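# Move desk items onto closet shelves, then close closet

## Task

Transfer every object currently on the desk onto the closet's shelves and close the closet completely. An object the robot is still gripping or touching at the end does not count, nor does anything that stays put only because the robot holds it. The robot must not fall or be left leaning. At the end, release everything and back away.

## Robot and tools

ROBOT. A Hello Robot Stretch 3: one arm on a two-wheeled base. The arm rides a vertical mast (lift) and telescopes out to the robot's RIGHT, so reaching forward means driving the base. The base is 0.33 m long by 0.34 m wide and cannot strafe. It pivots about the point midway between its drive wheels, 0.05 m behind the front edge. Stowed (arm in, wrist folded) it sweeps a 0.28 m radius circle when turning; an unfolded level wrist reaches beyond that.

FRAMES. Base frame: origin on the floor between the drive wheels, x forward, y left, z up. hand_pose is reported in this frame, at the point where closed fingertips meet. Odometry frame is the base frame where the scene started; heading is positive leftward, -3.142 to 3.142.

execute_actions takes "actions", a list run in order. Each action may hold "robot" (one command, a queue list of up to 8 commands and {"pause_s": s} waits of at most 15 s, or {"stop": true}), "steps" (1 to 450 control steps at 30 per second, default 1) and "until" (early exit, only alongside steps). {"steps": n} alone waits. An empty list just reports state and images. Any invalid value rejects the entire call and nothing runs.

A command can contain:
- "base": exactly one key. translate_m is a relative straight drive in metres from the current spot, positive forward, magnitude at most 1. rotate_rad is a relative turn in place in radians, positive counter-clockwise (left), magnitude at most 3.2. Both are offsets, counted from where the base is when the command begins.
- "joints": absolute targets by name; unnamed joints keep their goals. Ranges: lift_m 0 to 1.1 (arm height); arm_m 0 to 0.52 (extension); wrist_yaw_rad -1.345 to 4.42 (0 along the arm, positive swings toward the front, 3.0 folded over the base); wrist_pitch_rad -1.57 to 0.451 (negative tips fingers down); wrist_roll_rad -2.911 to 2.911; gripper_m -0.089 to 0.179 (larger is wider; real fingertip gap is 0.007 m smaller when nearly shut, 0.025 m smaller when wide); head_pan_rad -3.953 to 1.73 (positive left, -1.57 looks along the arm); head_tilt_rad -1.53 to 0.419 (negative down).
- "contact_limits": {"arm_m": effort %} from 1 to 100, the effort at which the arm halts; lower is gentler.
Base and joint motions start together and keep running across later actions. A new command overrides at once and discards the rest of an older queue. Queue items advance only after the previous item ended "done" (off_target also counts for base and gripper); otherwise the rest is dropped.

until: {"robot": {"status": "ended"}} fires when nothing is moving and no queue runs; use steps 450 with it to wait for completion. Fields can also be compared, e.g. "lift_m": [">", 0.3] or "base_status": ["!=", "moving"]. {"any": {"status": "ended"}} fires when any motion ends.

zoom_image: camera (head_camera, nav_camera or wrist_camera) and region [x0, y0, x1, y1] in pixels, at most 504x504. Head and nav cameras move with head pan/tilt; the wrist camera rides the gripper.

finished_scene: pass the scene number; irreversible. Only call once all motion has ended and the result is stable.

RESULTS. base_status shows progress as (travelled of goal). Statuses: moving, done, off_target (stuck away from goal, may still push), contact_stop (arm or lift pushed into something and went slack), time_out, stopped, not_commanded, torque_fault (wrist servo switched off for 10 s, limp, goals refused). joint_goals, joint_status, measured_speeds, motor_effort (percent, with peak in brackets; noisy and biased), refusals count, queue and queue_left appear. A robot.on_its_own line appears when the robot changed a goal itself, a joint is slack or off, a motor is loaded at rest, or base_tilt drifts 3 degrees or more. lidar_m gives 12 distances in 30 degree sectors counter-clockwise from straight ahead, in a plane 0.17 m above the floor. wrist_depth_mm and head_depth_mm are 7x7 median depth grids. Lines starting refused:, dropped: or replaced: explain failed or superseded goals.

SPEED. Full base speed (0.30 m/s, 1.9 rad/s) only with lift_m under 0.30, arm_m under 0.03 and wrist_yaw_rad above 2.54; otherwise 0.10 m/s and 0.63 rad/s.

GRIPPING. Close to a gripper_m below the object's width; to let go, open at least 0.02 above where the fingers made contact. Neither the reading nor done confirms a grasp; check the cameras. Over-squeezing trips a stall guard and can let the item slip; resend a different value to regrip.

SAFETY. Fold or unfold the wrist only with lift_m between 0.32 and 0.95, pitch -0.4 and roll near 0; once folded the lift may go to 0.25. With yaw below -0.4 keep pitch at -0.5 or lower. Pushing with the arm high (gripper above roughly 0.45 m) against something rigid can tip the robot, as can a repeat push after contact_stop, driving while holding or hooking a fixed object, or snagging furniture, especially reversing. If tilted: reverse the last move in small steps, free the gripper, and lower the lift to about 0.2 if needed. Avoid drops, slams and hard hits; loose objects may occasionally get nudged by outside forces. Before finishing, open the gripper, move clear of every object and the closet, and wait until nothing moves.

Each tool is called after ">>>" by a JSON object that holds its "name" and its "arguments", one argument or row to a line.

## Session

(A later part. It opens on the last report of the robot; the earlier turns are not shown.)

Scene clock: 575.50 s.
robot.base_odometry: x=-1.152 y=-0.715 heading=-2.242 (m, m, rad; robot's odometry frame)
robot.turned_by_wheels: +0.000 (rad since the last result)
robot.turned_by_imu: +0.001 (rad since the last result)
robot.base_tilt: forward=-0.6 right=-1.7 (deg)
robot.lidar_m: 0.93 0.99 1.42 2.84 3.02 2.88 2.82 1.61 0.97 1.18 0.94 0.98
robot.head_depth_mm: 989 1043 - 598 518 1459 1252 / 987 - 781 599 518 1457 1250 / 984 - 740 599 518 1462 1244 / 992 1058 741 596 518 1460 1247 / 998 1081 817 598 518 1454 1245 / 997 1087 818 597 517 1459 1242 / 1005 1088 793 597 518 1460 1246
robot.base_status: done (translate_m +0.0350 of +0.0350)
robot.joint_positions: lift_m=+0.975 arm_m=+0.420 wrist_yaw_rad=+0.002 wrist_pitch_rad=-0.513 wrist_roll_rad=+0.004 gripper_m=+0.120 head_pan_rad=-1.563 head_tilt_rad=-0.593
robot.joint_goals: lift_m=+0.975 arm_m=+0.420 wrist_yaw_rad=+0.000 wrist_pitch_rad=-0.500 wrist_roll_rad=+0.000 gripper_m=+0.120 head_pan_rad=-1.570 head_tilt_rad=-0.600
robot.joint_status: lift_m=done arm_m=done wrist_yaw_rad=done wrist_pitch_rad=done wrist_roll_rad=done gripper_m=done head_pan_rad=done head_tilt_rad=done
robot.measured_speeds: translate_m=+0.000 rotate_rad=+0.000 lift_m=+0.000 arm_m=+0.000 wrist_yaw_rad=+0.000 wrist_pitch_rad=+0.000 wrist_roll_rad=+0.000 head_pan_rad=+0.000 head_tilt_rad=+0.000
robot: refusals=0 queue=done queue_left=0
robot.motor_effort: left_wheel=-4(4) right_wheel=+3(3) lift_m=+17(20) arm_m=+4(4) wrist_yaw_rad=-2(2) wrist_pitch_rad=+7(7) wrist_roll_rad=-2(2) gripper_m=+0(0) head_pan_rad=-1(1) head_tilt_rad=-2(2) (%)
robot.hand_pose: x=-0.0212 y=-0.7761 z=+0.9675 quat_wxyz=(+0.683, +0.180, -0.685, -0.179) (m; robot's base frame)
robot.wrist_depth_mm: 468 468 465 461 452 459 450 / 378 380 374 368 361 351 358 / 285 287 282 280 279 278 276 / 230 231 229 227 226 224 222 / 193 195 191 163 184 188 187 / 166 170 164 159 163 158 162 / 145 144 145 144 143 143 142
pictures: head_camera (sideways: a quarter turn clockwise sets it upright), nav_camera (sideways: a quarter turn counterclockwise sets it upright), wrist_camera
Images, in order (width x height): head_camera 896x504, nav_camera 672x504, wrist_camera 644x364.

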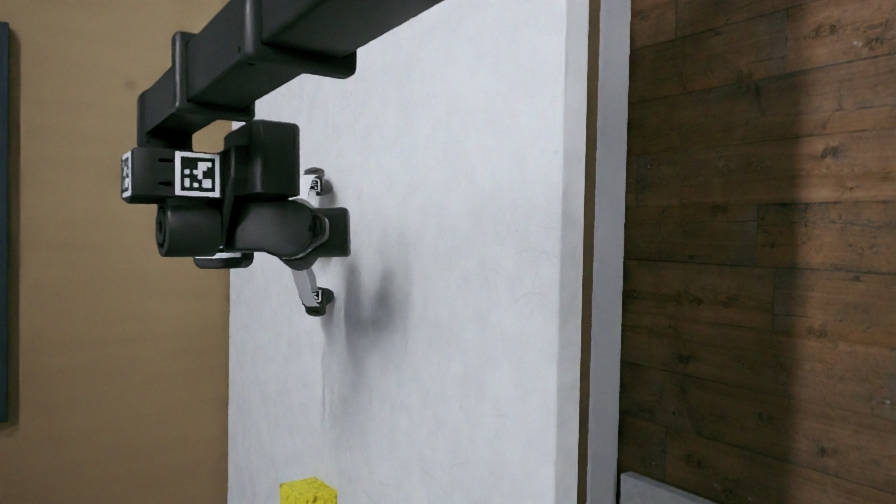

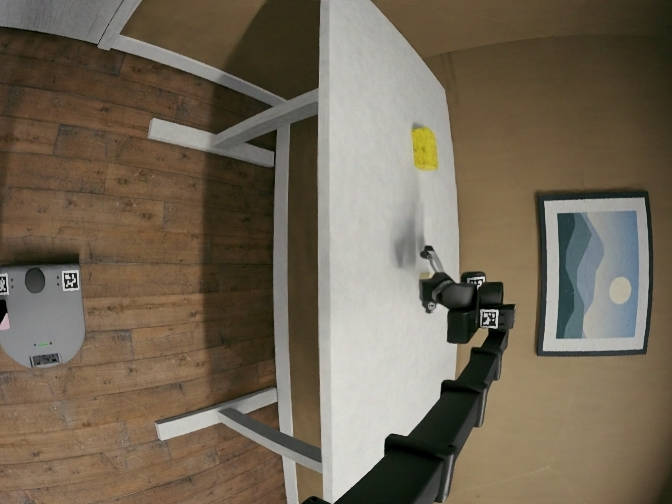

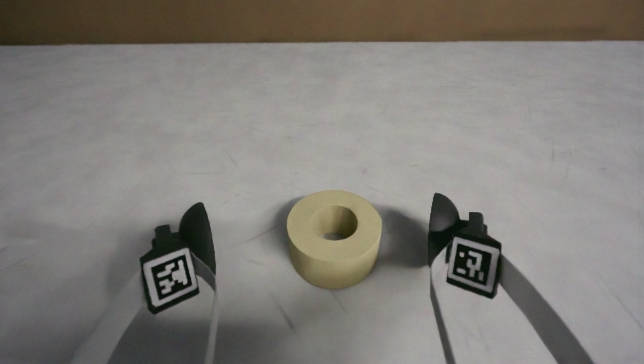

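>>> {"name": "execute_actions", "arguments": {
  "actions": [
    {"robot":[{"joints":{"lift_m":0.967,"arm_m":0.43}},{"joints":{"gripper_m":0.035}},{"pause_s":0.5},{"joints":{"lift_m":1.04}}],"steps":450,"until":{"robot":{"status":"ended"}}}
  ]
}}

Scene clock: 582.40 s.
robot.base_odometry: x=-1.152 y=-0.715 heading=-2.242 (m, m, rad; robot's odometry frame)
robot.turned_by_wheels: +0.000 (rad since the last result)
robot.turned_by_imu: +0.001 (rad since the last result)
robot.base_tilt: forward=-0.5 right=-1.7 (deg)
robot.lidar_m: 0.93 0.98 1.43 2.83 3.04 2.90 2.82 1.61 0.97 1.19 0.95 0.98
robot.head_depth_mm: 952 1096 821 599 518 1454 1247 / 961 1082 818 598 519 1458 1241 / - 1104 820 599 518 1471 1249 / 978 - 779 598 517 1456 1243 / 997 1077 818 599 518 1473 1243 / 1004 1084 816 597 517 1460 1248 / 1003 1089 797 599 519 1463 1242
robot.base_status: done (translate_m +0.0350 of +0.0350)
robot.joint_positions: lift_m=+1.040 arm_m=+0.430 wrist_yaw_rad=+0.002 wrist_pitch_rad=-0.513 wrist_roll_rad=+0.004 gripper_m=+0.036 head_pan_rad=-1.563 head_tilt_rad=-0.593
robot.joint_goals: lift_m=+1.040 arm_m=+0.430 wrist_yaw_rad=+0.000 wrist_pitch_rad=-0.500 wrist_roll_rad=+0.000 gripper_m=+0.035 head_pan_rad=-1.570 head_tilt_rad=-0.600
robot.joint_status: lift_m=done arm_m=done wrist_yaw_rad=done wrist_pitch_rad=done wrist_roll_rad=done gripper_m=done head_pan_rad=done head_tilt_rad=done
robot.measured_speeds: translate_m=+0.000 rotate_rad=+0.000 lift_m=+0.000 arm_m=+0.000 wrist_yaw_rad=+0.000 wrist_pitch_rad=+0.000 wrist_roll_rad=+0.000 head_pan_rad=+0.000 head_tilt_rad=+0.000
robot: refusals=0 queue=done queue_left=0
robot.motor_effort: left_wheel=-3(4) right_wheel=+2(3) lift_m=+43(47) arm_m=+2(8) wrist_yaw_rad=-2(1) wrist_pitch_rad=+8(15) wrist_roll_rad=-2(2) gripper_m=-11(100) head_pan_rad=-2(2) head_tilt_rad=-2(4) (%)
robot.hand_pose: x=-0.0212 y=-0.7861 z=+1.0314 quat_wxyz=(+0.683, +0.180, -0.685, -0.180) (m; robot's base frame)
robot.wrist_depth_mm: 466 473 464 467 458 455 445 / 513 501 493 491 489 486 476 / 406 406 402 399 392 394 388 / 329 327 324 321 320 317 317 / 275 273 279 165 279 269 268 / 237 235 225 140 226 231 231 / 209 207 207 207 205 203 203
pictures: head_camera (sideways: a quarter turn clockwise sets it upright), nav_camera (sideways: a quarter turn counterclockwise sets it upright), wrist_camera
Images, in order (width x height): head_camera 896x504, nav_camera 672x504, wrist_camera 644x364.

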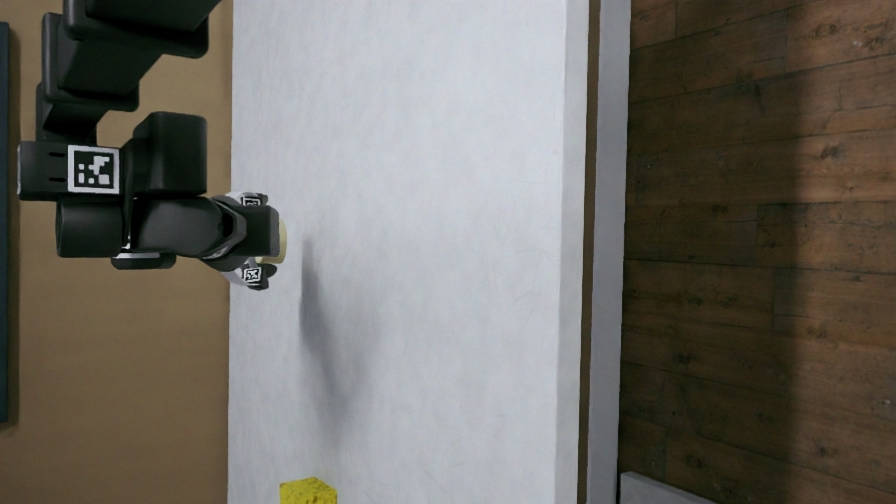

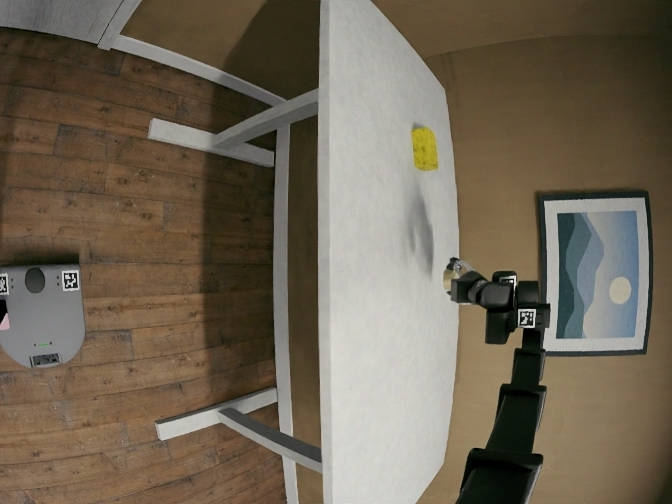

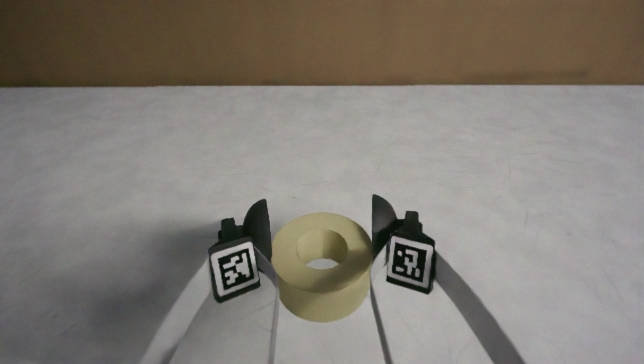

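>>> {"name": "execute_actions", "arguments": {
  "actions": [
    {"robot":[{"joints":{"arm_m":0.0,"gripper_m":0.028},"base":{"translate_m":-0.05}},{"base":{"rotate_rad":1.59},"joints":{"head_pan_rad":0,"head_tilt_rad":-0.4}},{"base":{"translate_m":1.0},"joints":{"wrist_pitch_rad":-1.4}},{"base":{"translate_m":1.0},"joints":{"lift_m":0.85}}],"steps":450,"until":{"robot":{"status":"ended"}}},
    {"steps":450,"until":{"robot":{"status":"ended"}}}
  ]
}}

Scene clock: 619.30 s.
robot.base_odometry: x=+0.469 y=-1.890 heading=-0.652 (m, m, rad; robot's odometry frame)
robot.turned_by_wheels: +1.590 (rad since the last result)
robot.turned_by_imu: +1.615 (rad since the last result)
robot.base_tilt: forward=-0.5 right=-1.7 (deg)
robot.lidar_m: 0.89 0.93 1.44 2.61 2.79 3.25 2.78 1.52 1.18 1.16 1.24 0.88
robot.head_depth_mm: 1275 1367 1354 967 952 1022 1111 / 1292 1393 1511 1646 1505 1691 1377 / 1305 1395 1514 1652 1516 1730 1399 / 1317 1414 1519 1681 1565 1717 1402 / 1304 1396 1505 1281 1016 1109 1238 / 723 772 833 903 980 1082 1213 / 730 778 840 908 989 1097 1221
robot.base_status: done (translate_m +1.0000 of +1.0000)
robot.joint_positions: lift_m=+0.850 arm_m=+0.000 wrist_yaw_rad=+0.002 wrist_pitch_rad=-1.397 wrist_roll_rad=+0.004 gripper_m=+0.029 head_pan_rad=-0.007 head_tilt_rad=-0.408
robot.joint_goals: lift_m=+0.850 arm_m=+0.000 wrist_yaw_rad=+0.000 wrist_pitch_rad=-1.400 wrist_roll_rad=+0.000 gripper_m=+0.028 head_pan_rad=+0.000 head_tilt_rad=-0.400
robot.joint_status: lift_m=done arm_m=done wrist_yaw_rad=done wrist_pitch_rad=done wrist_roll_rad=done gripper_m=done head_pan_rad=done head_tilt_rad=done
robot.measured_speeds: translate_m=+0.000 rotate_rad=+0.000 lift_m=+0.000 arm_m=+0.000 wrist_yaw_rad=+0.000 wrist_pitch_rad=+0.000 wrist_roll_rad=+0.000 head_pan_rad=+0.000 head_tilt_rad=+0.000
robot: refusals=0 queue=done queue_left=0
robot.motor_effort: left_wheel=-4(8) right_wheel=+3(10) lift_m=+17(41) arm_m=-2(1) wrist_yaw_rad=-2(2) wrist_pitch_rad=-2(8) wrist_roll_rad=-2(2) gripper_m=-14(52) head_pan_rad=+2(27) head_tilt_rad=+3(14) (%)
robot.hand_pose: x=-0.0216 y=-0.1658 z=+0.7326 quat_wxyz=(+0.541, +0.454, -0.542, -0.456) (m; robot's base frame)
robot.wrist_depth_mm: 864 869 855 877 883 877 910 / 855 880 875 893 914 912 878 / 866 828 858 893 863 889 907 / 847 885 880 878 888 944 920 / 879 895 866 164 873 901 920 / 876 873 891 139 - 903 893 / 855 877 890 877 872 924 916
pictures: head_camera (sideways: a quarter turn clockwise sets it upright), nav_camera (sideways: a quarter turn counterclockwise sets it upright), wrist_camera
Images, in order (width x height): head_camera 896x504, nav_camera 672x504, wrist_camera 644x364.

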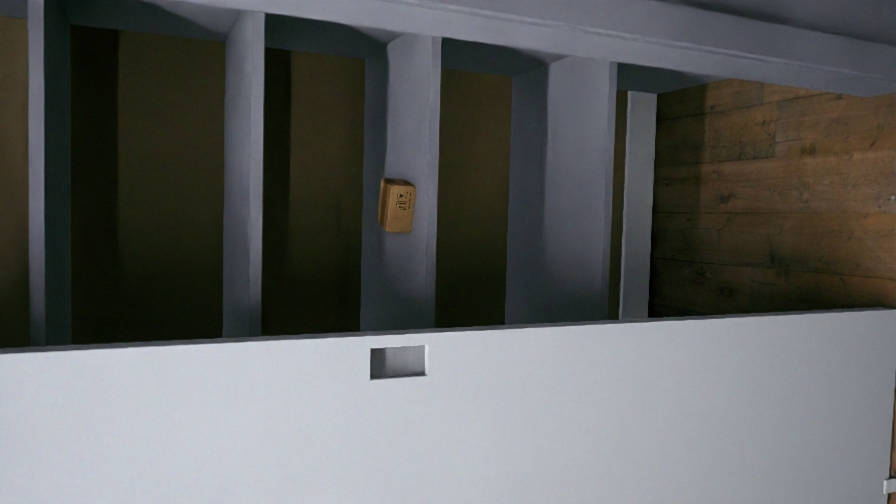

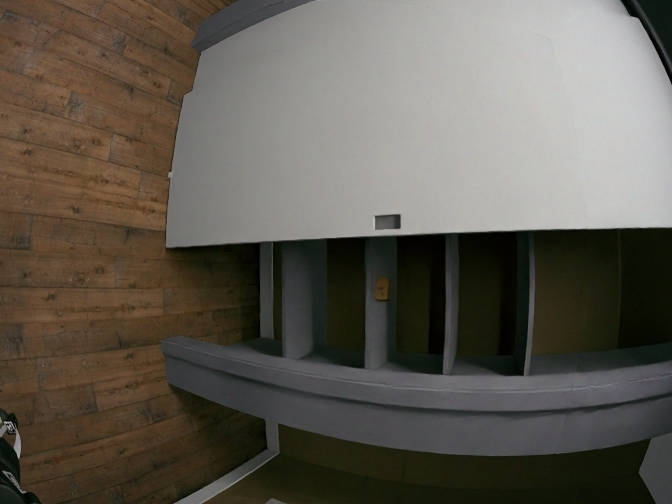

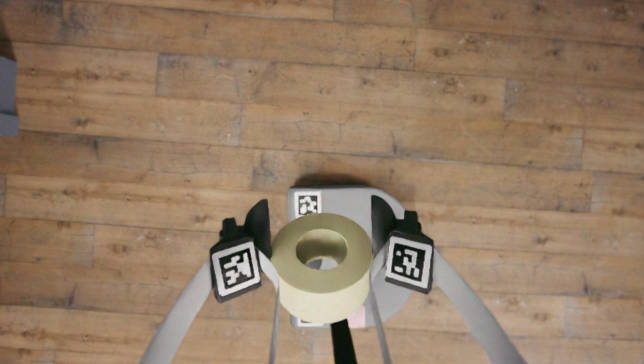

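>>> {"name": "execute_actions", "arguments": {
  "actions": [
    {"robot":[{"base":{"rotate_rad":-0.2}},{"base":{"translate_m":0.49}},{"base":{"rotate_rad":1.73},"joints":{"head_pan_rad":-1.57,"head_tilt_rad":-0.4}}],"steps":450,"until":{"robot":{"status":"ended"}}}
  ]
}}

Scene clock: 636.87 s.
robot.base_odometry: x=+0.792 y=-2.259 heading=+0.878 (m, m, rad; robot's odometry frame)
robot.turned_by_wheels: +1.530 (rad since the last result)
robot.turned_by_imu: +1.540 (rad since the last result)
robot.base_tilt: forward=-0.5 right=-1.7 (deg)
robot.lidar_m: 2.66 2.81 3.77 3.31 1.49 1.14 1.11 0.50 0.41 1.11 0.44 0.58
robot.head_depth_mm: 908 963 837 1014 874 1037 956 / 913 981 828 1100 868 1120 995 / 919 980 839 1109 868 1122 1307 / 918 993 833 1109 824 1113 1293 / 927 988 832 1117 871 1125 1310 / 926 990 832 1124 868 1119 1298 / 934 1003 828 1124 871 1118 989
robot.base_status: done (rotate_rad +1.7298 of +1.7300)
robot.joint_positions: lift_m=+0.850 arm_m=+0.000 wrist_yaw_rad=+0.002 wrist_pitch_rad=-1.398 wrist_roll_rad=+0.004 gripper_m=+0.029 head_pan_rad=-1.563 head_tilt_rad=-0.408
robot.joint_goals: lift_m=+0.850 arm_m=+0.000 wrist_yaw_rad=+0.000 wrist_pitch_rad=-1.400 wrist_roll_rad=+0.000 gripper_m=+0.028 head_pan_rad=-1.570 head_tilt_rad=-0.400
robot.joint_status: lift_m=done arm_m=done wrist_yaw_rad=done wrist_pitch_rad=done wrist_roll_rad=done gripper_m=done head_pan_rad=done head_tilt_rad=done
robot.measured_speeds: translate_m=+0.000 rotate_rad=+0.000 lift_m=+0.000 arm_m=+0.000 wrist_yaw_rad=+0.000 wrist_pitch_rad=+0.000 wrist_roll_rad=+0.000 head_pan_rad=+0.000 head_tilt_rad=+0.000
robot: refusals=0 queue=done queue_left=0
robot.motor_effort: left_wheel=-4(9) right_wheel=+4(8) lift_m=+18(18) arm_m=-2(2) wrist_yaw_rad=-2(1) wrist_pitch_rad=-2(2) wrist_roll_rad=-2(2) gripper_m=-15(14) head_pan_rad=-2(32) head_tilt_rad=+3(3) (%)
robot.hand_pose: x=-0.0216 y=-0.1657 z=+0.7326 quat_wxyz=(+0.541, +0.454, -0.542, -0.456) (m; robot's base frame)
robot.wrist_depth_mm: 400 427 876 885 892 336 314 / 629 612 882 876 605 482 913 / 875 883 892 866 878 884 921 / 851 868 875 880 870 904 883 / 853 895 886 163 948 872 921 / 882 889 920 140 - 909 914 / 872 871 892 894 911 896 914
pictures: head_camera (sideways: a quarter turn clockwise sets it upright), nav_camera (sideways: a quarter turn counterclockwise sets it upright), wrist_camera
Images, in order (width x height): head_camera 896x504, nav_camera 672x504, wrist_camera 644x364.

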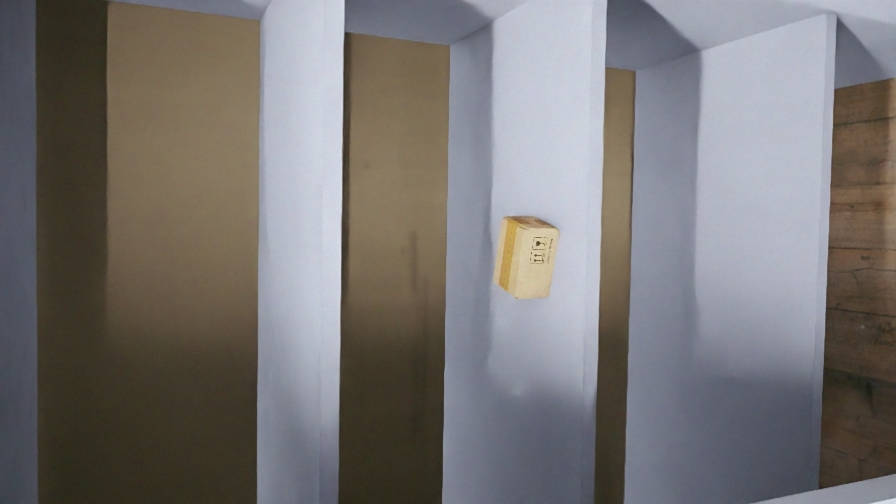

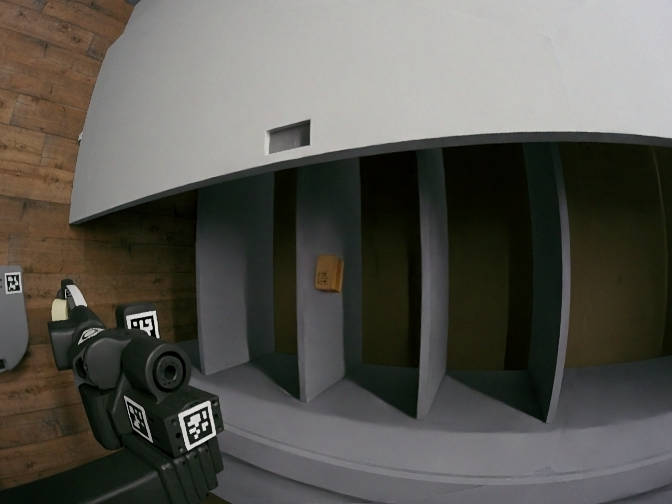

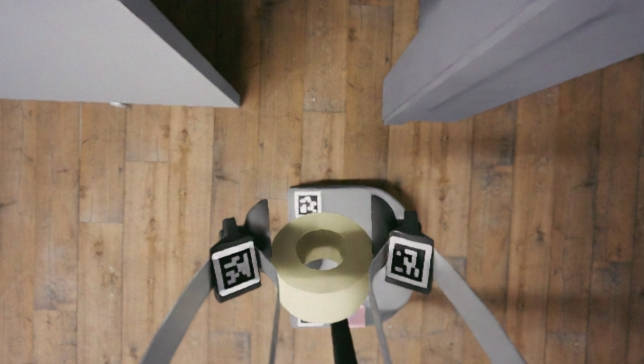

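>>> {"name": "execute_actions", "arguments": {
  "actions": [
    {"robot":[{"joints":{"wrist_pitch_rad":-0.3}},{"joints":{"arm_m":0.3}},{"joints":{"wrist_yaw_rad":0.5}},{"joints":{"arm_m":0.45}}],"steps":450,"until":{"robot":{"status":"ended"}}}
  ]
}}

Scene clock: 651.03 s.
robot.base_odometry: x=+0.792 y=-2.259 heading=+0.878 (m, m, rad; robot's odometry frame)
robot.turned_by_wheels: +0.000 (rad since the last result)
robot.turned_by_imu: +0.001 (rad since the last result)
robot.base_tilt: forward=-0.6 right=-1.7 (deg)
robot.lidar_m: 2.67 2.80 3.74 3.31 1.49 1.14 1.11 0.50 0.41 1.10 0.44 0.58
robot.head_depth_mm: 909 966 831 1007 870 - 1100 / 914 979 834 1109 1276 1087 991 / 920 980 833 1099 834 1113 1303 / 922 988 829 1126 1287 1125 1297 / 924 989 832 1126 832 1117 1288 / 926 993 830 1121 867 1118 1305 / 931 995 832 1122 867 1119 985
robot.base_status: done (rotate_rad +1.7298 of +1.7300)
robot.joint_positions: lift_m=+0.850 arm_m=+0.450 wrist_yaw_rad=+0.499 wrist_pitch_rad=-0.321 wrist_roll_rad=+0.004 gripper_m=+0.029 head_pan_rad=-1.563 head_tilt_rad=-0.408
robot.joint_goals: lift_m=+0.850 arm_m=+0.450 wrist_yaw_rad=+0.500 wrist_pitch_rad=-0.300 wrist_roll_rad=+0.000 gripper_m=+0.028 head_pan_rad=-1.570 head_tilt_rad=-0.400
robot.joint_status: lift_m=done arm_m=done wrist_yaw_rad=done wrist_pitch_rad=done wrist_roll_rad=done gripper_m=done head_pan_rad=done head_tilt_rad=done
robot.measured_speeds: translate_m=+0.000 rotate_rad=+0.000 lift_m=+0.000 arm_m=+0.000 wrist_yaw_rad=+0.000 wrist_pitch_rad=+0.000 wrist_roll_rad=+0.000 head_pan_rad=+0.000 head_tilt_rad=+0.000
robot: refusals=0 queue=done queue_left=0
robot.motor_effort: left_wheel=-4(4) right_wheel=+3(4) lift_m=+17(18) arm_m=+3(6) wrist_yaw_rad=+0(1) wrist_pitch_rad=+12(14) wrist_roll_rad=-2(2) gripper_m=-14(15) head_pan_rad=-2(2) head_tilt_rad=+2(2) (%)
robot.hand_pose: x=+0.0912 y=-0.8015 z=+0.8855 quat_wxyz=(+0.703, +0.282, -0.650, +0.062) (m; robot's base frame)
robot.wrist_depth_mm: 770 634 509 431 376 332 292 / 798 665 564 468 403 349 307 / 465 456 442 434 399 367 330 / 322 317 316 306 306 300 297 / 246 245 254 164 248 235 234 / 201 200 188 139 167 131 136 / 182 169 168 166 159 114 111
pictures: head_camera (sideways: a quarter turn clockwise sets it upright), nav_camera (sideways: a quarter turn counterclockwise sets it upright), wrist_camera
Images, in order (width x height): head_camera 896x504, nav_camera 672x504, wrist_camera 644x364.

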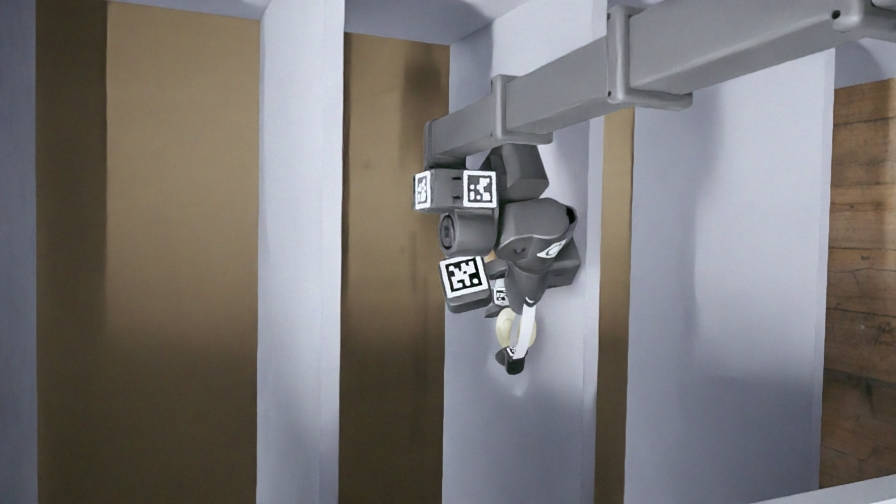

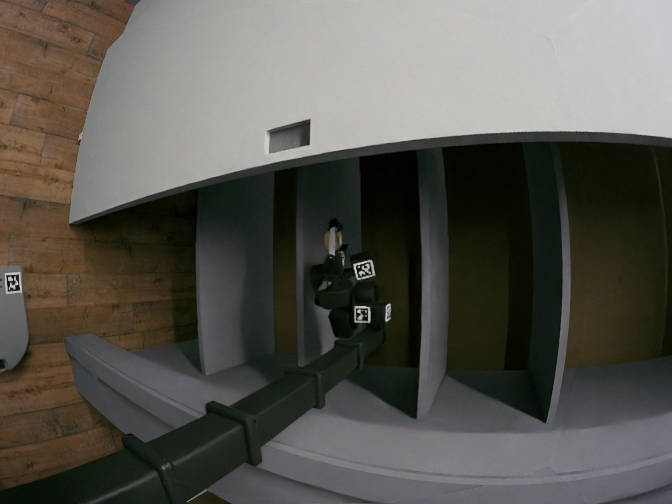

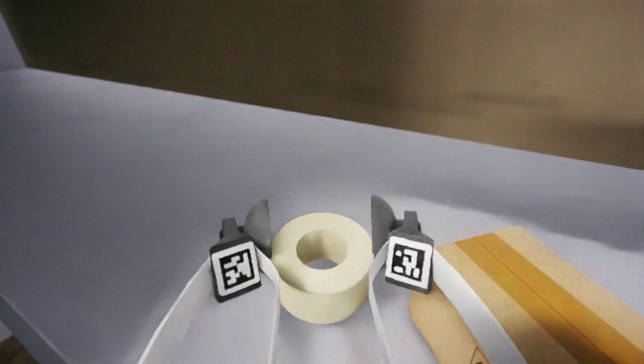

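>>> {"name": "execute_actions", "arguments": {
  "actions": [
    {"robot":[{"joints":{"wrist_yaw_rad":0.85,"arm_m":0.43}},{"joints":{"lift_m":0.815}}],"steps":450,"until":{"robot":{"status":"ended"}}}
  ]
}}

Scene clock: 654.73 s.
robot.base_odometry: x=+0.792 y=-2.259 heading=+0.878 (m, m, rad; robot's odometry frame)
robot.turned_by_wheels: +0.000 (rad since the last result)
robot.turned_by_imu: +0.000 (rad since the last result)
robot.base_tilt: forward=-0.6 right=-1.7 (deg)
robot.lidar_m: 2.66 2.81 3.77 3.32 1.49 1.13 1.11 0.50 0.41 1.10 0.44 0.58
robot.head_depth_mm: 911 968 836 1009 872 904 - / 919 982 835 1096 - 1100 991 / 913 987 832 1118 1275 1123 1306 / 924 985 835 1124 - 1120 1284 / 927 995 831 1116 1294 1115 1295 / 926 996 829 1120 909 1118 1302 / 937 991 832 1121 869 1117 985
robot.base_status: done (rotate_rad +1.7298 of +1.7300)
robot.joint_positions: lift_m=+0.816 arm_m=+0.430 wrist_yaw_rad=+0.847 wrist_pitch_rad=-0.294 wrist_roll_rad=+0.004 gripper_m=+0.029 head_pan_rad=-1.563 head_tilt_rad=-0.408
robot.joint_goals: lift_m=+0.815 arm_m=+0.430 wrist_yaw_rad=+0.850 wrist_pitch_rad=-0.300 wrist_roll_rad=+0.000 gripper_m=+0.028 head_pan_rad=-1.570 head_tilt_rad=-0.400
robot.joint_status: lift_m=done arm_m=done wrist_yaw_rad=done wrist_pitch_rad=done wrist_roll_rad=done gripper_m=done head_pan_rad=done head_tilt_rad=done
robot.measured_speeds: translate_m=+0.000 rotate_rad=+0.000 lift_m=+0.000 arm_m=+0.000 wrist_yaw_rad=+0.000 wrist_pitch_rad=+0.000 wrist_roll_rad=+0.000 head_pan_rad=+0.000 head_tilt_rad=+0.000
robot: refusals=0 queue=done queue_left=0
robot.motor_effort: left_wheel=-4(4) right_wheel=+5(5) lift_m=+14(22) arm_m=-1(1) wrist_yaw_rad=+1(2) wrist_pitch_rad=-4(12) wrist_roll_rad=-3(2) gripper_m=-14(14) head_pan_rad=-3(0) head_tilt_rad=+3(2) (%)
robot.hand_pose: x=+0.1572 y=-0.7331 z=+0.8571 quat_wxyz=(+0.679, +0.382, -0.596, +0.192) (m; robot's base frame)
robot.wrist_depth_mm: 916 - 966 640 486 395 330 / 911 731 715 602 508 413 342 / 976 477 385 376 365 360 338 / - - 266 262 257 252 251 / - - 740 168 207 197 194 / 771 - 605 137 154 158 152 / 623 - 568 144 135 133 133
pictures: head_camera (sideways: a quarter turn clockwise sets it upright), nav_camera (sideways: a quarter turn counterclockwise sets it upright), wrist_camera
Images, in order (width x height): head_camera 896x504, nav_camera 672x504, wrist_camera 644x364.

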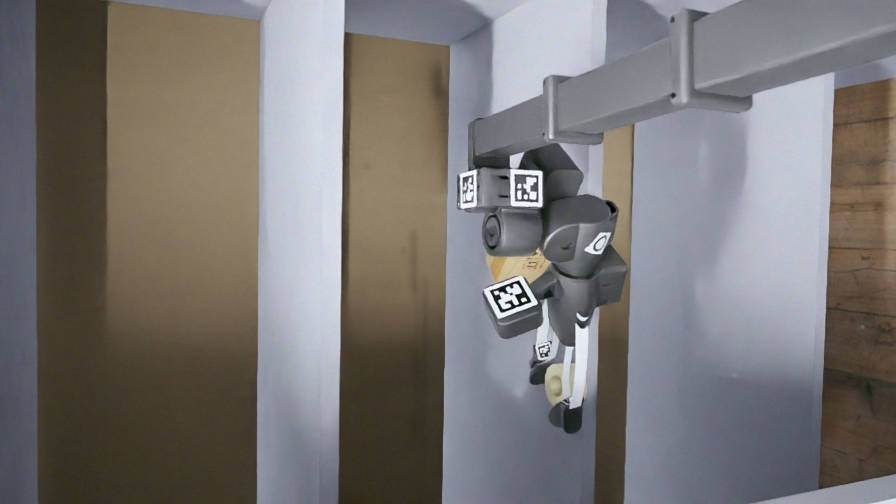

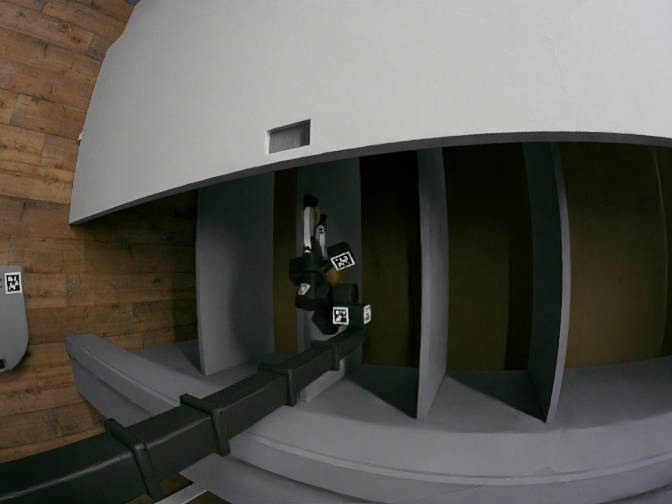

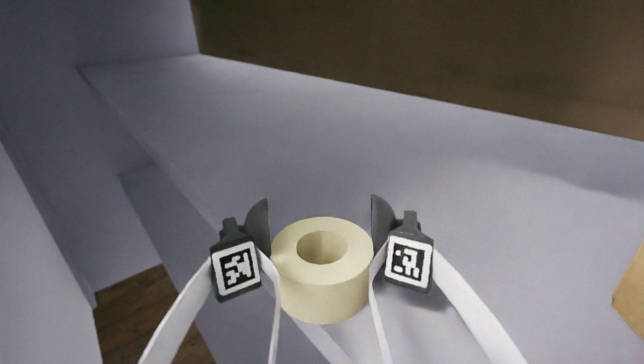

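>>> {"name": "execute_actions", "arguments": {
  "actions": [
    {"robot":[{"joints":{"lift_m":0.84}},{"joints":{"wrist_yaw_rad":0.68,"arm_m":0.5}},{"joints":{"lift_m":0.82}}],"steps":450,"until":{"robot":{"status":"ended"}}}
  ]
}}

Scene clock: 660.63 s.
robot.base_odometry: x=+0.792 y=-2.259 heading=+0.878 (m, m, rad; robot's odometry frame)
robot.turned_by_wheels: +0.000 (rad since the last result)
robot.turned_by_imu: +0.001 (rad since the last result)
robot.base_tilt: forward=-0.5 right=-1.7 (deg)
robot.lidar_m: 2.66 2.82 3.76 3.32 1.50 1.14 1.11 0.50 0.41 1.11 0.44 0.58
robot.head_depth_mm: 916 965 836 1005 870 - - / 909 977 835 1110 - 1085 991 / 918 981 833 1113 836 1116 1313 / 919 987 830 1128 1281 1119 1297 / 923 990 834 1129 830 1118 1298 / 929 990 831 1122 865 1114 1302 / 938 997 830 1114 871 1122 994
robot.base_status: done (rotate_rad +1.7298 of +1.7300)
robot.joint_positions: lift_m=+0.821 arm_m=+0.500 wrist_yaw_rad=+0.682 wrist_pitch_rad=-0.310 wrist_roll_rad=+0.004 gripper_m=+0.029 head_pan_rad=-1.563 head_tilt_rad=-0.408
robot.joint_goals: lift_m=+0.820 arm_m=+0.500 wrist_yaw_rad=+0.680 wrist_pitch_rad=-0.300 wrist_roll_rad=+0.000 gripper_m=+0.028 head_pan_rad=-1.570 head_tilt_rad=-0.400
robot.joint_status: lift_m=done arm_m=done wrist_yaw_rad=done wrist_pitch_rad=done wrist_roll_rad=done gripper_m=done head_pan_rad=done head_tilt_rad=done
robot.measured_speeds: translate_m=+0.000 rotate_rad=+0.000 lift_m=+0.000 arm_m=+0.000 wrist_yaw_rad=+0.000 wrist_pitch_rad=+0.000 wrist_roll_rad=+0.000 head_pan_rad=+0.000 head_tilt_rad=+0.000
robot: refusals=0 queue=done queue_left=0
robot.motor_effort: left_wheel=-4(4) right_wheel=+4(4) lift_m=+16(47) arm_m=+3(2) wrist_yaw_rad=-2(4) wrist_pitch_rad=+6(9) wrist_roll_rad=-2(2) gripper_m=-14(14) head_pan_rad=-2(1) head_tilt_rad=+2(3) (%)
robot.hand_pose: x=+0.1278 y=-0.8284 z=+0.8582 quat_wxyz=(+0.694, +0.337, -0.623, +0.130) (m; robot's base frame)
robot.wrist_depth_mm: 931 819 593 449 365 310 263 / 707 689 574 489 382 321 278 / 388 379 377 366 363 324 294 / 266 265 262 259 252 250 249 / 206 206 212 167 207 195 194 / 167 165 155 138 156 160 157 / 146 139 138 138 136 90 81
pictures: head_camera (sideways: a quarter turn clockwise sets it upright), nav_camera (sideways: a quarter turn counterclockwise sets it upright), wrist_camera
Images, in order (width x height): head_camera 896x504, nav_camera 672x504, wrist_camera 644x364.

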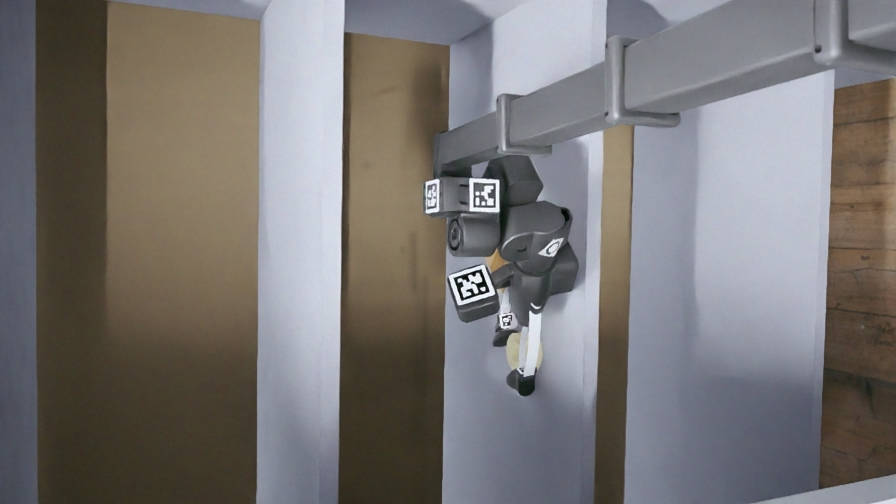

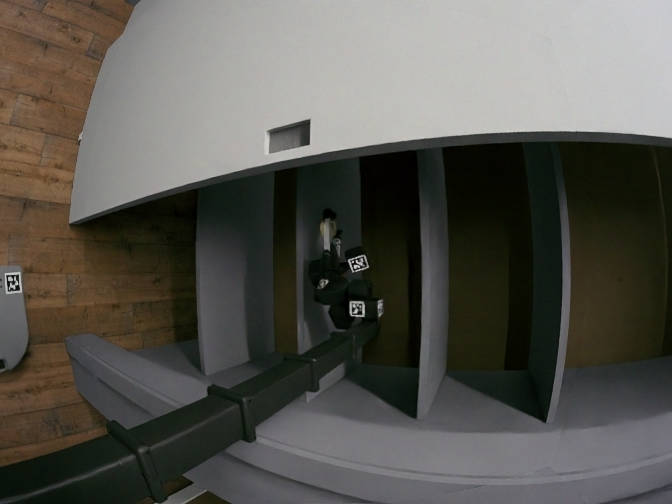

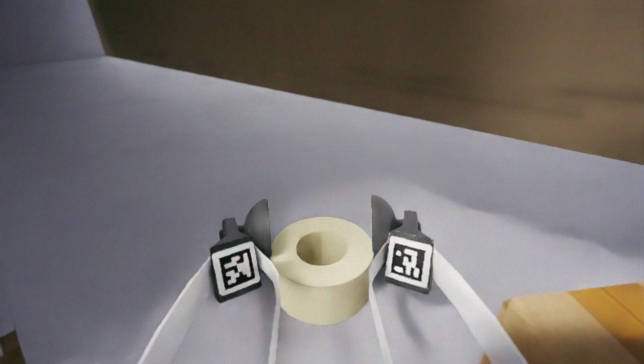

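>>> {"name": "execute_actions", "arguments": {
  "actions": [
    {"robot":[{"joints":{"wrist_pitch_rad":-0.46}},{"joints":{"gripper_m":0.08}},{"pause_s":0.5}],"steps":450,"until":{"robot":{"status":"ended"}}}
  ]
}}

Scene clock: 663.50 s.
robot.base_odometry: x=+0.792 y=-2.259 heading=+0.878 (m, m, rad; robot's odometry frame)
robot.turned_by_wheels: +0.000 (rad since the last result)
robot.turned_by_imu: +0.001 (rad since the last result)
robot.base_tilt: forward=-0.6 right=-1.8 (deg)
robot.lidar_m: 2.67 2.81 3.76 3.32 1.50 1.13 1.11 0.50 0.41 1.10 0.44 0.58
robot.head_depth_mm: 910 968 836 1007 871 - - / 918 977 836 1111 - 1085 994 / 915 989 834 1117 832 1120 1298 / 919 991 838 1116 1282 1121 1304 / 924 992 833 1126 832 1120 1306 / 923 995 834 1120 868 1121 1295 / 932 997 831 1125 868 1117 989
robot.base_status: done (rotate_rad +1.7300 of +1.7300)
robot.joint_positions: lift_m=+0.821 arm_m=+0.500 wrist_yaw_rad=+0.682 wrist_pitch_rad=-0.340 wrist_roll_rad=+0.004 gripper_m=+0.029 head_pan_rad=-1.563 head_tilt_rad=-0.408
robot.joint_goals: lift_m=+0.820 arm_m=+0.500 wrist_yaw_rad=+0.680 wrist_pitch_rad=-0.460 wrist_roll_rad=+0.000 gripper_m=+0.028 head_pan_rad=-1.570 head_tilt_rad=-0.400
robot.joint_status: lift_m=done arm_m=done wrist_yaw_rad=done wrist_pitch_rad=off_target wrist_roll_rad=done gripper_m=done head_pan_rad=done head_tilt_rad=done
robot.measured_speeds: translate_m=+0.000 rotate_rad=+0.000 lift_m=+0.000 arm_m=+0.000 wrist_yaw_rad=+0.000 wrist_pitch_rad=+0.000 wrist_roll_rad=+0.000 head_pan_rad=+0.000 head_tilt_rad=+0.000
robot: refusals=0 queue=dropped queue_left=0
robot.on_its_own: wrist_pitch_rad is at rest, and its effort (-71) is outside its rest range (-20 to +32)
robot.motor_effort: left_wheel=-2(4) right_wheel=-2(4) lift_m=+16(16) arm_m=+2(3) wrist_yaw_rad=-1(2) wrist_pitch_rad=-71(71) wrist_roll_rad=-2(2) gripper_m=-15(15) head_pan_rad=-1(3) head_tilt_rad=+3(3) (%)
robot.hand_pose: x=+0.1256 y=-0.8262 z=+0.8510 quat_wxyz=(+0.696, +0.346, -0.618, +0.119) (m; robot's base frame)
robot.wrist_depth_mm: 899 820 578 448 365 310 266 / 637 611 573 467 390 326 281 / 368 363 354 345 340 322 290 / 258 253 253 246 246 245 237 / 198 198 204 163 200 190 188 / 163 162 152 138 153 158 94 / 142 137 136 135 134 91 80
pictures: head_camera (sideways: a quarter turn clockwise sets it upright), nav_camera (sideways: a quarter turn counterclockwise sets it upright), wrist_camera
dropped: robot: command 0 of its queue: wrist_pitch_rad: off_target
Images, in order (width x height): head_camera 896x504, nav_camera 672x504, wrist_camera 644x364.

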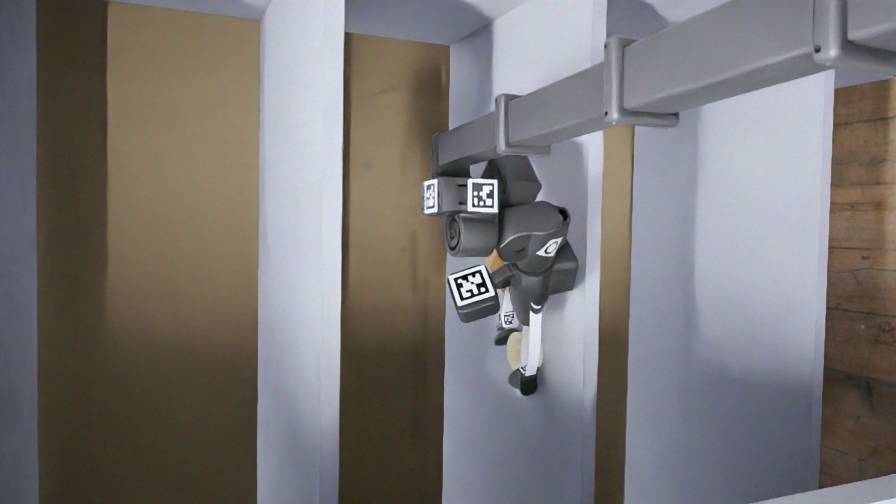

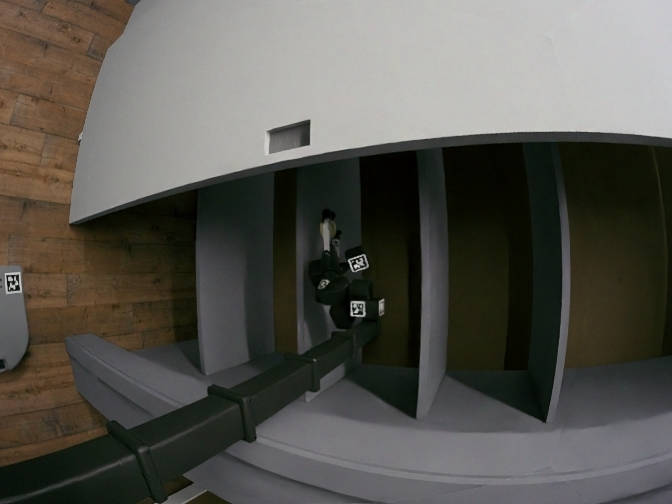

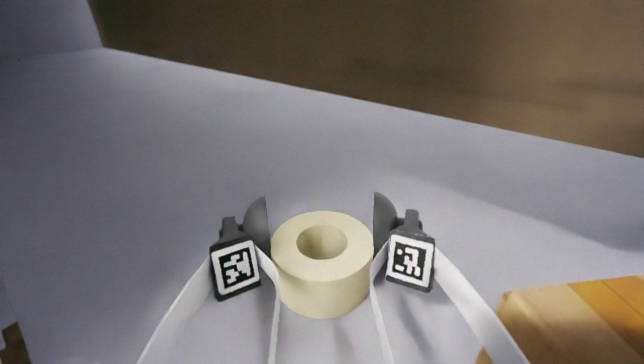

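>>> {"name": "execute_actions", "arguments": {
  "actions": [
    {"robot":[{"joints":{"wrist_pitch_rad":-0.32,"gripper_m":0.085}},{"pause_s":0.5},{"joints":{"lift_m":0.86,"wrist_pitch_rad":-0.2}}],"steps":450,"until":{"robot":{"status":"ended"}}}
  ]
}}

Scene clock: 668.00 s.
robot.base_odometry: x=+0.792 y=-2.259 heading=+0.878 (m, m, rad; robot's odometry frame)
robot.turned_by_wheels: +0.000 (rad since the last result)
robot.turned_by_imu: +0.000 (rad since the last result)
robot.base_tilt: forward=-0.6 right=-1.7 (deg)
robot.lidar_m: 2.66 2.80 3.76 3.31 1.50 1.14 1.11 0.50 0.41 1.10 0.44 0.58
robot.head_depth_mm: 912 965 833 1011 867 - 1063 / 915 977 828 1114 850 1086 985 / 921 984 831 - 871 1120 1292 / 922 986 833 - 831 1121 1290 / 920 989 832 1121 859 1124 1299 / 927 994 832 1127 871 1125 1291 / 927 998 833 1128 867 1107 991
robot.base_status: done (rotate_rad +1.7298 of +1.7300)
robot.joint_positions: lift_m=+0.860 arm_m=+0.500 wrist_yaw_rad=+0.682 wrist_pitch_rad=-0.220 wrist_roll_rad=+0.004 gripper_m=+0.085 head_pan_rad=-1.563 head_tilt_rad=-0.408
robot.joint_goals: lift_m=+0.860 arm_m=+0.500 wrist_yaw_rad=+0.680 wrist_pitch_rad=-0.200 wrist_roll_rad=+0.000 gripper_m=+0.085 head_pan_rad=-1.570 head_tilt_rad=-0.400
robot.joint_status: lift_m=done arm_m=done wrist_yaw_rad=done wrist_pitch_rad=done wrist_roll_rad=done gripper_m=done head_pan_rad=done head_tilt_rad=done
robot.measured_speeds: translate_m=+0.000 rotate_rad=+0.000 lift_m=+0.000 arm_m=+0.000 wrist_yaw_rad=+0.000 wrist_pitch_rad=+0.000 wrist_roll_rad=+0.000 head_pan_rad=+0.000 head_tilt_rad=+0.000
robot: refusals=0 queue=done queue_left=0
robot.motor_effort: left_wheel=-3(4) right_wheel=+3(5) lift_m=+42(43) arm_m=+2(3) wrist_yaw_rad=-2(1) wrist_pitch_rad=+12(71) wrist_roll_rad=-2(2) gripper_m=+1(99) head_pan_rad=-1(1) head_tilt_rad=+2(3) (%)
robot.hand_pose: x=+0.1328 y=-0.8349 z=+0.9187 quat_wxyz=(+0.687, +0.309, -0.637, +0.161) (m; robot's base frame)
robot.wrist_depth_mm: 928 835 582 456 366 308 267 / 933 913 633 476 386 320 279 / 732 696 613 520 411 336 290 / 452 438 433 425 405 358 301 / 323 316 332 304 309 303 296 / 253 250 236 244 234 239 238 / 215 203 204 182 201 198 194
pictures: head_camera (sideways: a quarter turn clockwise sets it upright), nav_camera (sideways: a quarter turn counterclockwise sets it upright), wrist_camera
Images, in order (width x height): head_camera 896x504, nav_camera 672x504, wrist_camera 644x364.

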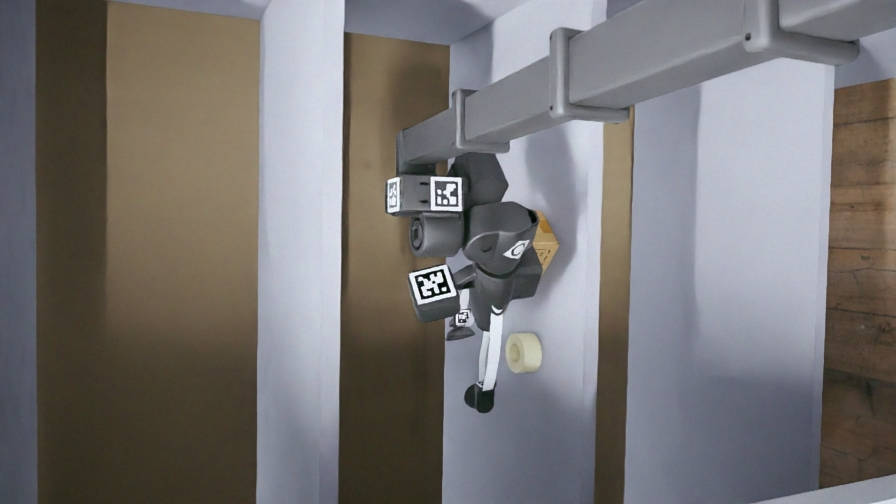

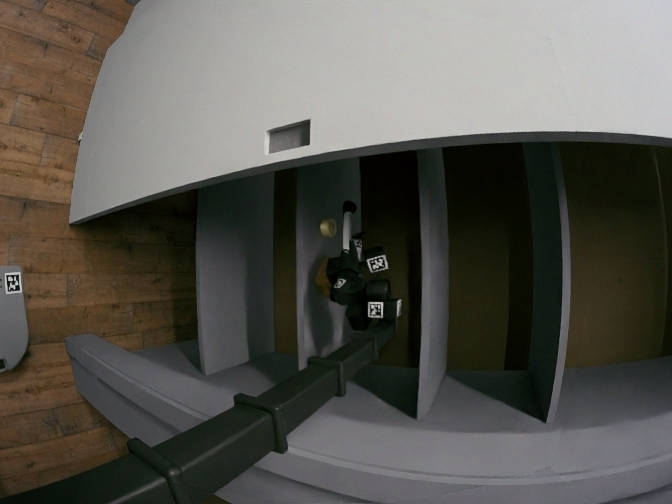

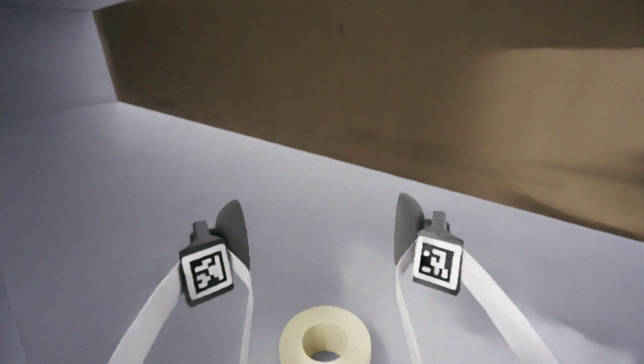

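>>> {"name": "execute_actions", "arguments": {
  "actions": [
    {"robot":[{"joints":{"arm_m":0.42,"lift_m":0.88}},{"joints":{"wrist_yaw_rad":0.0,"arm_m":0.3}},{"joints":{"arm_m":0.0}},{"joints":{"wrist_pitch_rad":-1.4,"gripper_m":0.05}},{"base":{"rotate_rad":1.571}},{"base":{"translate_m":0.4}},{"joints":{"wrist_pitch_rad":-0.4}},{"joints":{"wrist_yaw_rad":3.0,"head_pan_rad":0,"head_tilt_rad":-0.5}}],"steps":450,"until":{"robot":{"status":"ended"}}},
    {"steps":450,"until":{"robot":{"status":"ended"}}},
    {"robot":[{"joints":{"lift_m":0.25}},{"base":{"translate_m":1.0}},{"base":{"translate_m":0.6}}],"steps":450,"until":{"robot":{"status":"ended"}}}
  ]
}}

Scene clock: 710.20 s.
robot.base_odometry: x=-0.747 y=-0.981 heading=+2.449 (m, m, rad; robot's odometry frame)
robot.turned_by_wheels: +1.571 (rad since the last result)
robot.turned_by_imu: +1.598 (rad since the last result)
robot.base_tilt: forward=-0.8 right=-1.7 (deg)
robot.lidar_m: 1.67 1.30 0.98 0.96 1.04 1.51 2.36 2.53 2.84 2.79 2.21 1.36
robot.head_depth_mm: 1374 1495 1076 1801 1908 1574 1319 / 1367 1509 1071 1790 1898 1581 1327 / 1379 1492 1070 1814 1932 1572 1313 / 1379 1491 1076 1815 1932 1577 1325 / 1383 1494 1063 1850 1934 1583 1311 / 1408 1519 1072 1857 1978 1579 1321 / 1414 1522 1064 1847 1855 1578 1319
robot.base_status: moving (translate_m +0.6000 of +0.6000)
robot.joint_positions: lift_m=+0.250 arm_m=+0.000 wrist_yaw_rad=+2.998 wrist_pitch_rad=-0.418 wrist_roll_rad=+0.004 gripper_m=+0.050 head_pan_rad=-0.007 head_tilt_rad=-0.495
robot.joint_goals: lift_m=+0.250 arm_m=+0.000 wrist_yaw_rad=+3.000 wrist_pitch_rad=-0.400 wrist_roll_rad=+0.000 gripper_m=+0.050 head_pan_rad=+0.000 head_tilt_rad=-0.500
robot.joint_status: lift_m=done arm_m=done wrist_yaw_rad=done wrist_pitch_rad=done wrist_roll_rad=done gripper_m=done head_pan_rad=done head_tilt_rad=done
robot.measured_speeds: translate_m=+0.000 rotate_rad=+0.000 lift_m=+0.000 arm_m=+0.000 wrist_yaw_rad=+0.000 wrist_pitch_rad=+0.000 wrist_roll_rad=+0.000 head_pan_rad=+0.000 head_tilt_rad=+0.000
robot: refusals=0 queue=running queue_left=0
robot.motor_effort: left_wheel=-4(9) right_wheel=+4(11) lift_m=+18(44) arm_m=-1(0) wrist_yaw_rad=+0(2) wrist_pitch_rad=+10(12) wrist_roll_rad=-2(2) gripper_m=+0(97) head_pan_rad=+3(30) head_tilt_rad=-1(10) (%)
robot.hand_pose: x=+0.0108 y=+0.0768 z=+0.2631 quat_wxyz=(+0.196, +0.701, +0.097, +0.678) (m; robot's base frame)
robot.wrist_depth_mm: 842 - 893 927 910 918 - / 952 - 911 - - - - / 878 854 860 846 827 822 824 / 670 665 663 651 636 640 637 / 544 540 - 546 540 526 520 / 456 - - - 439 437 439 / - - - - 386 382 381
pictures: head_camera (sideways: a quarter turn clockwise sets it upright), nav_camera (sideways: a quarter turn counterclockwise sets it upright), wrist_camera
Images, in order (width x height): head_camera 896x504, nav_camera 672x504, wrist_camera 644x364.

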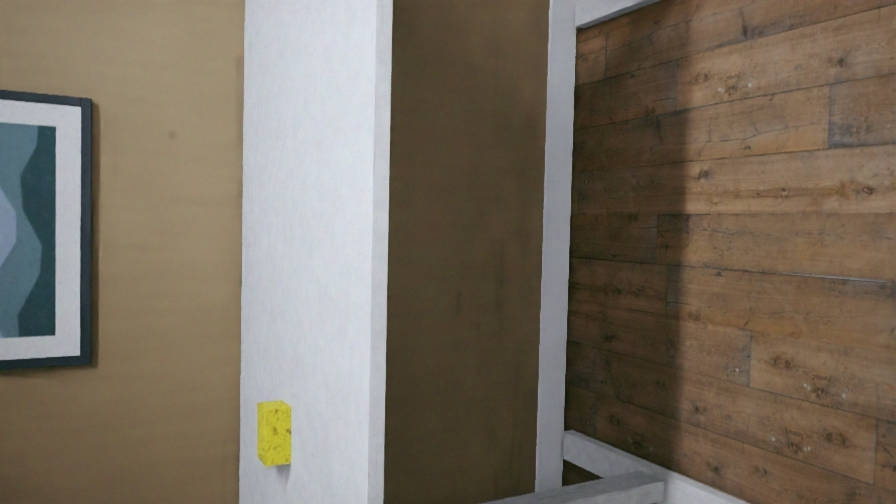

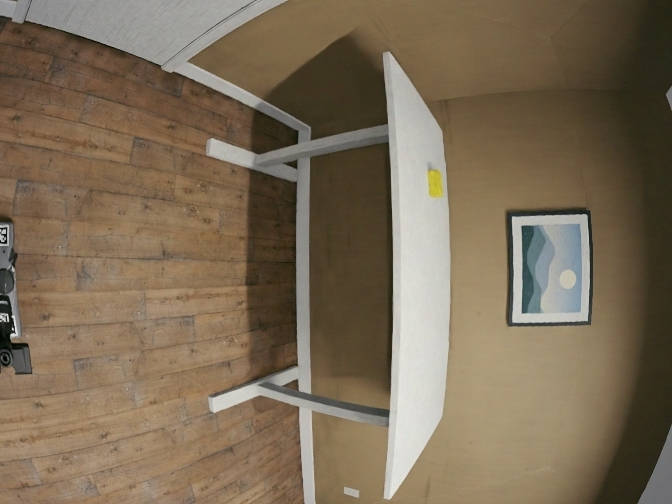

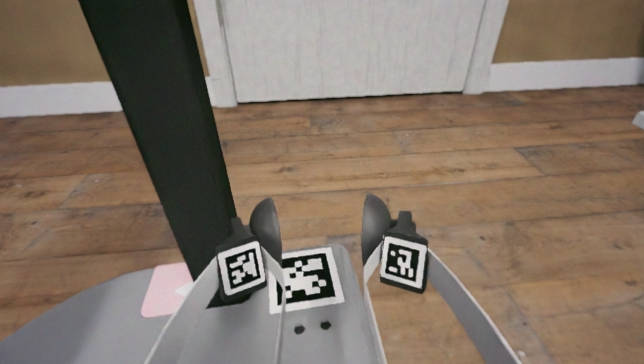

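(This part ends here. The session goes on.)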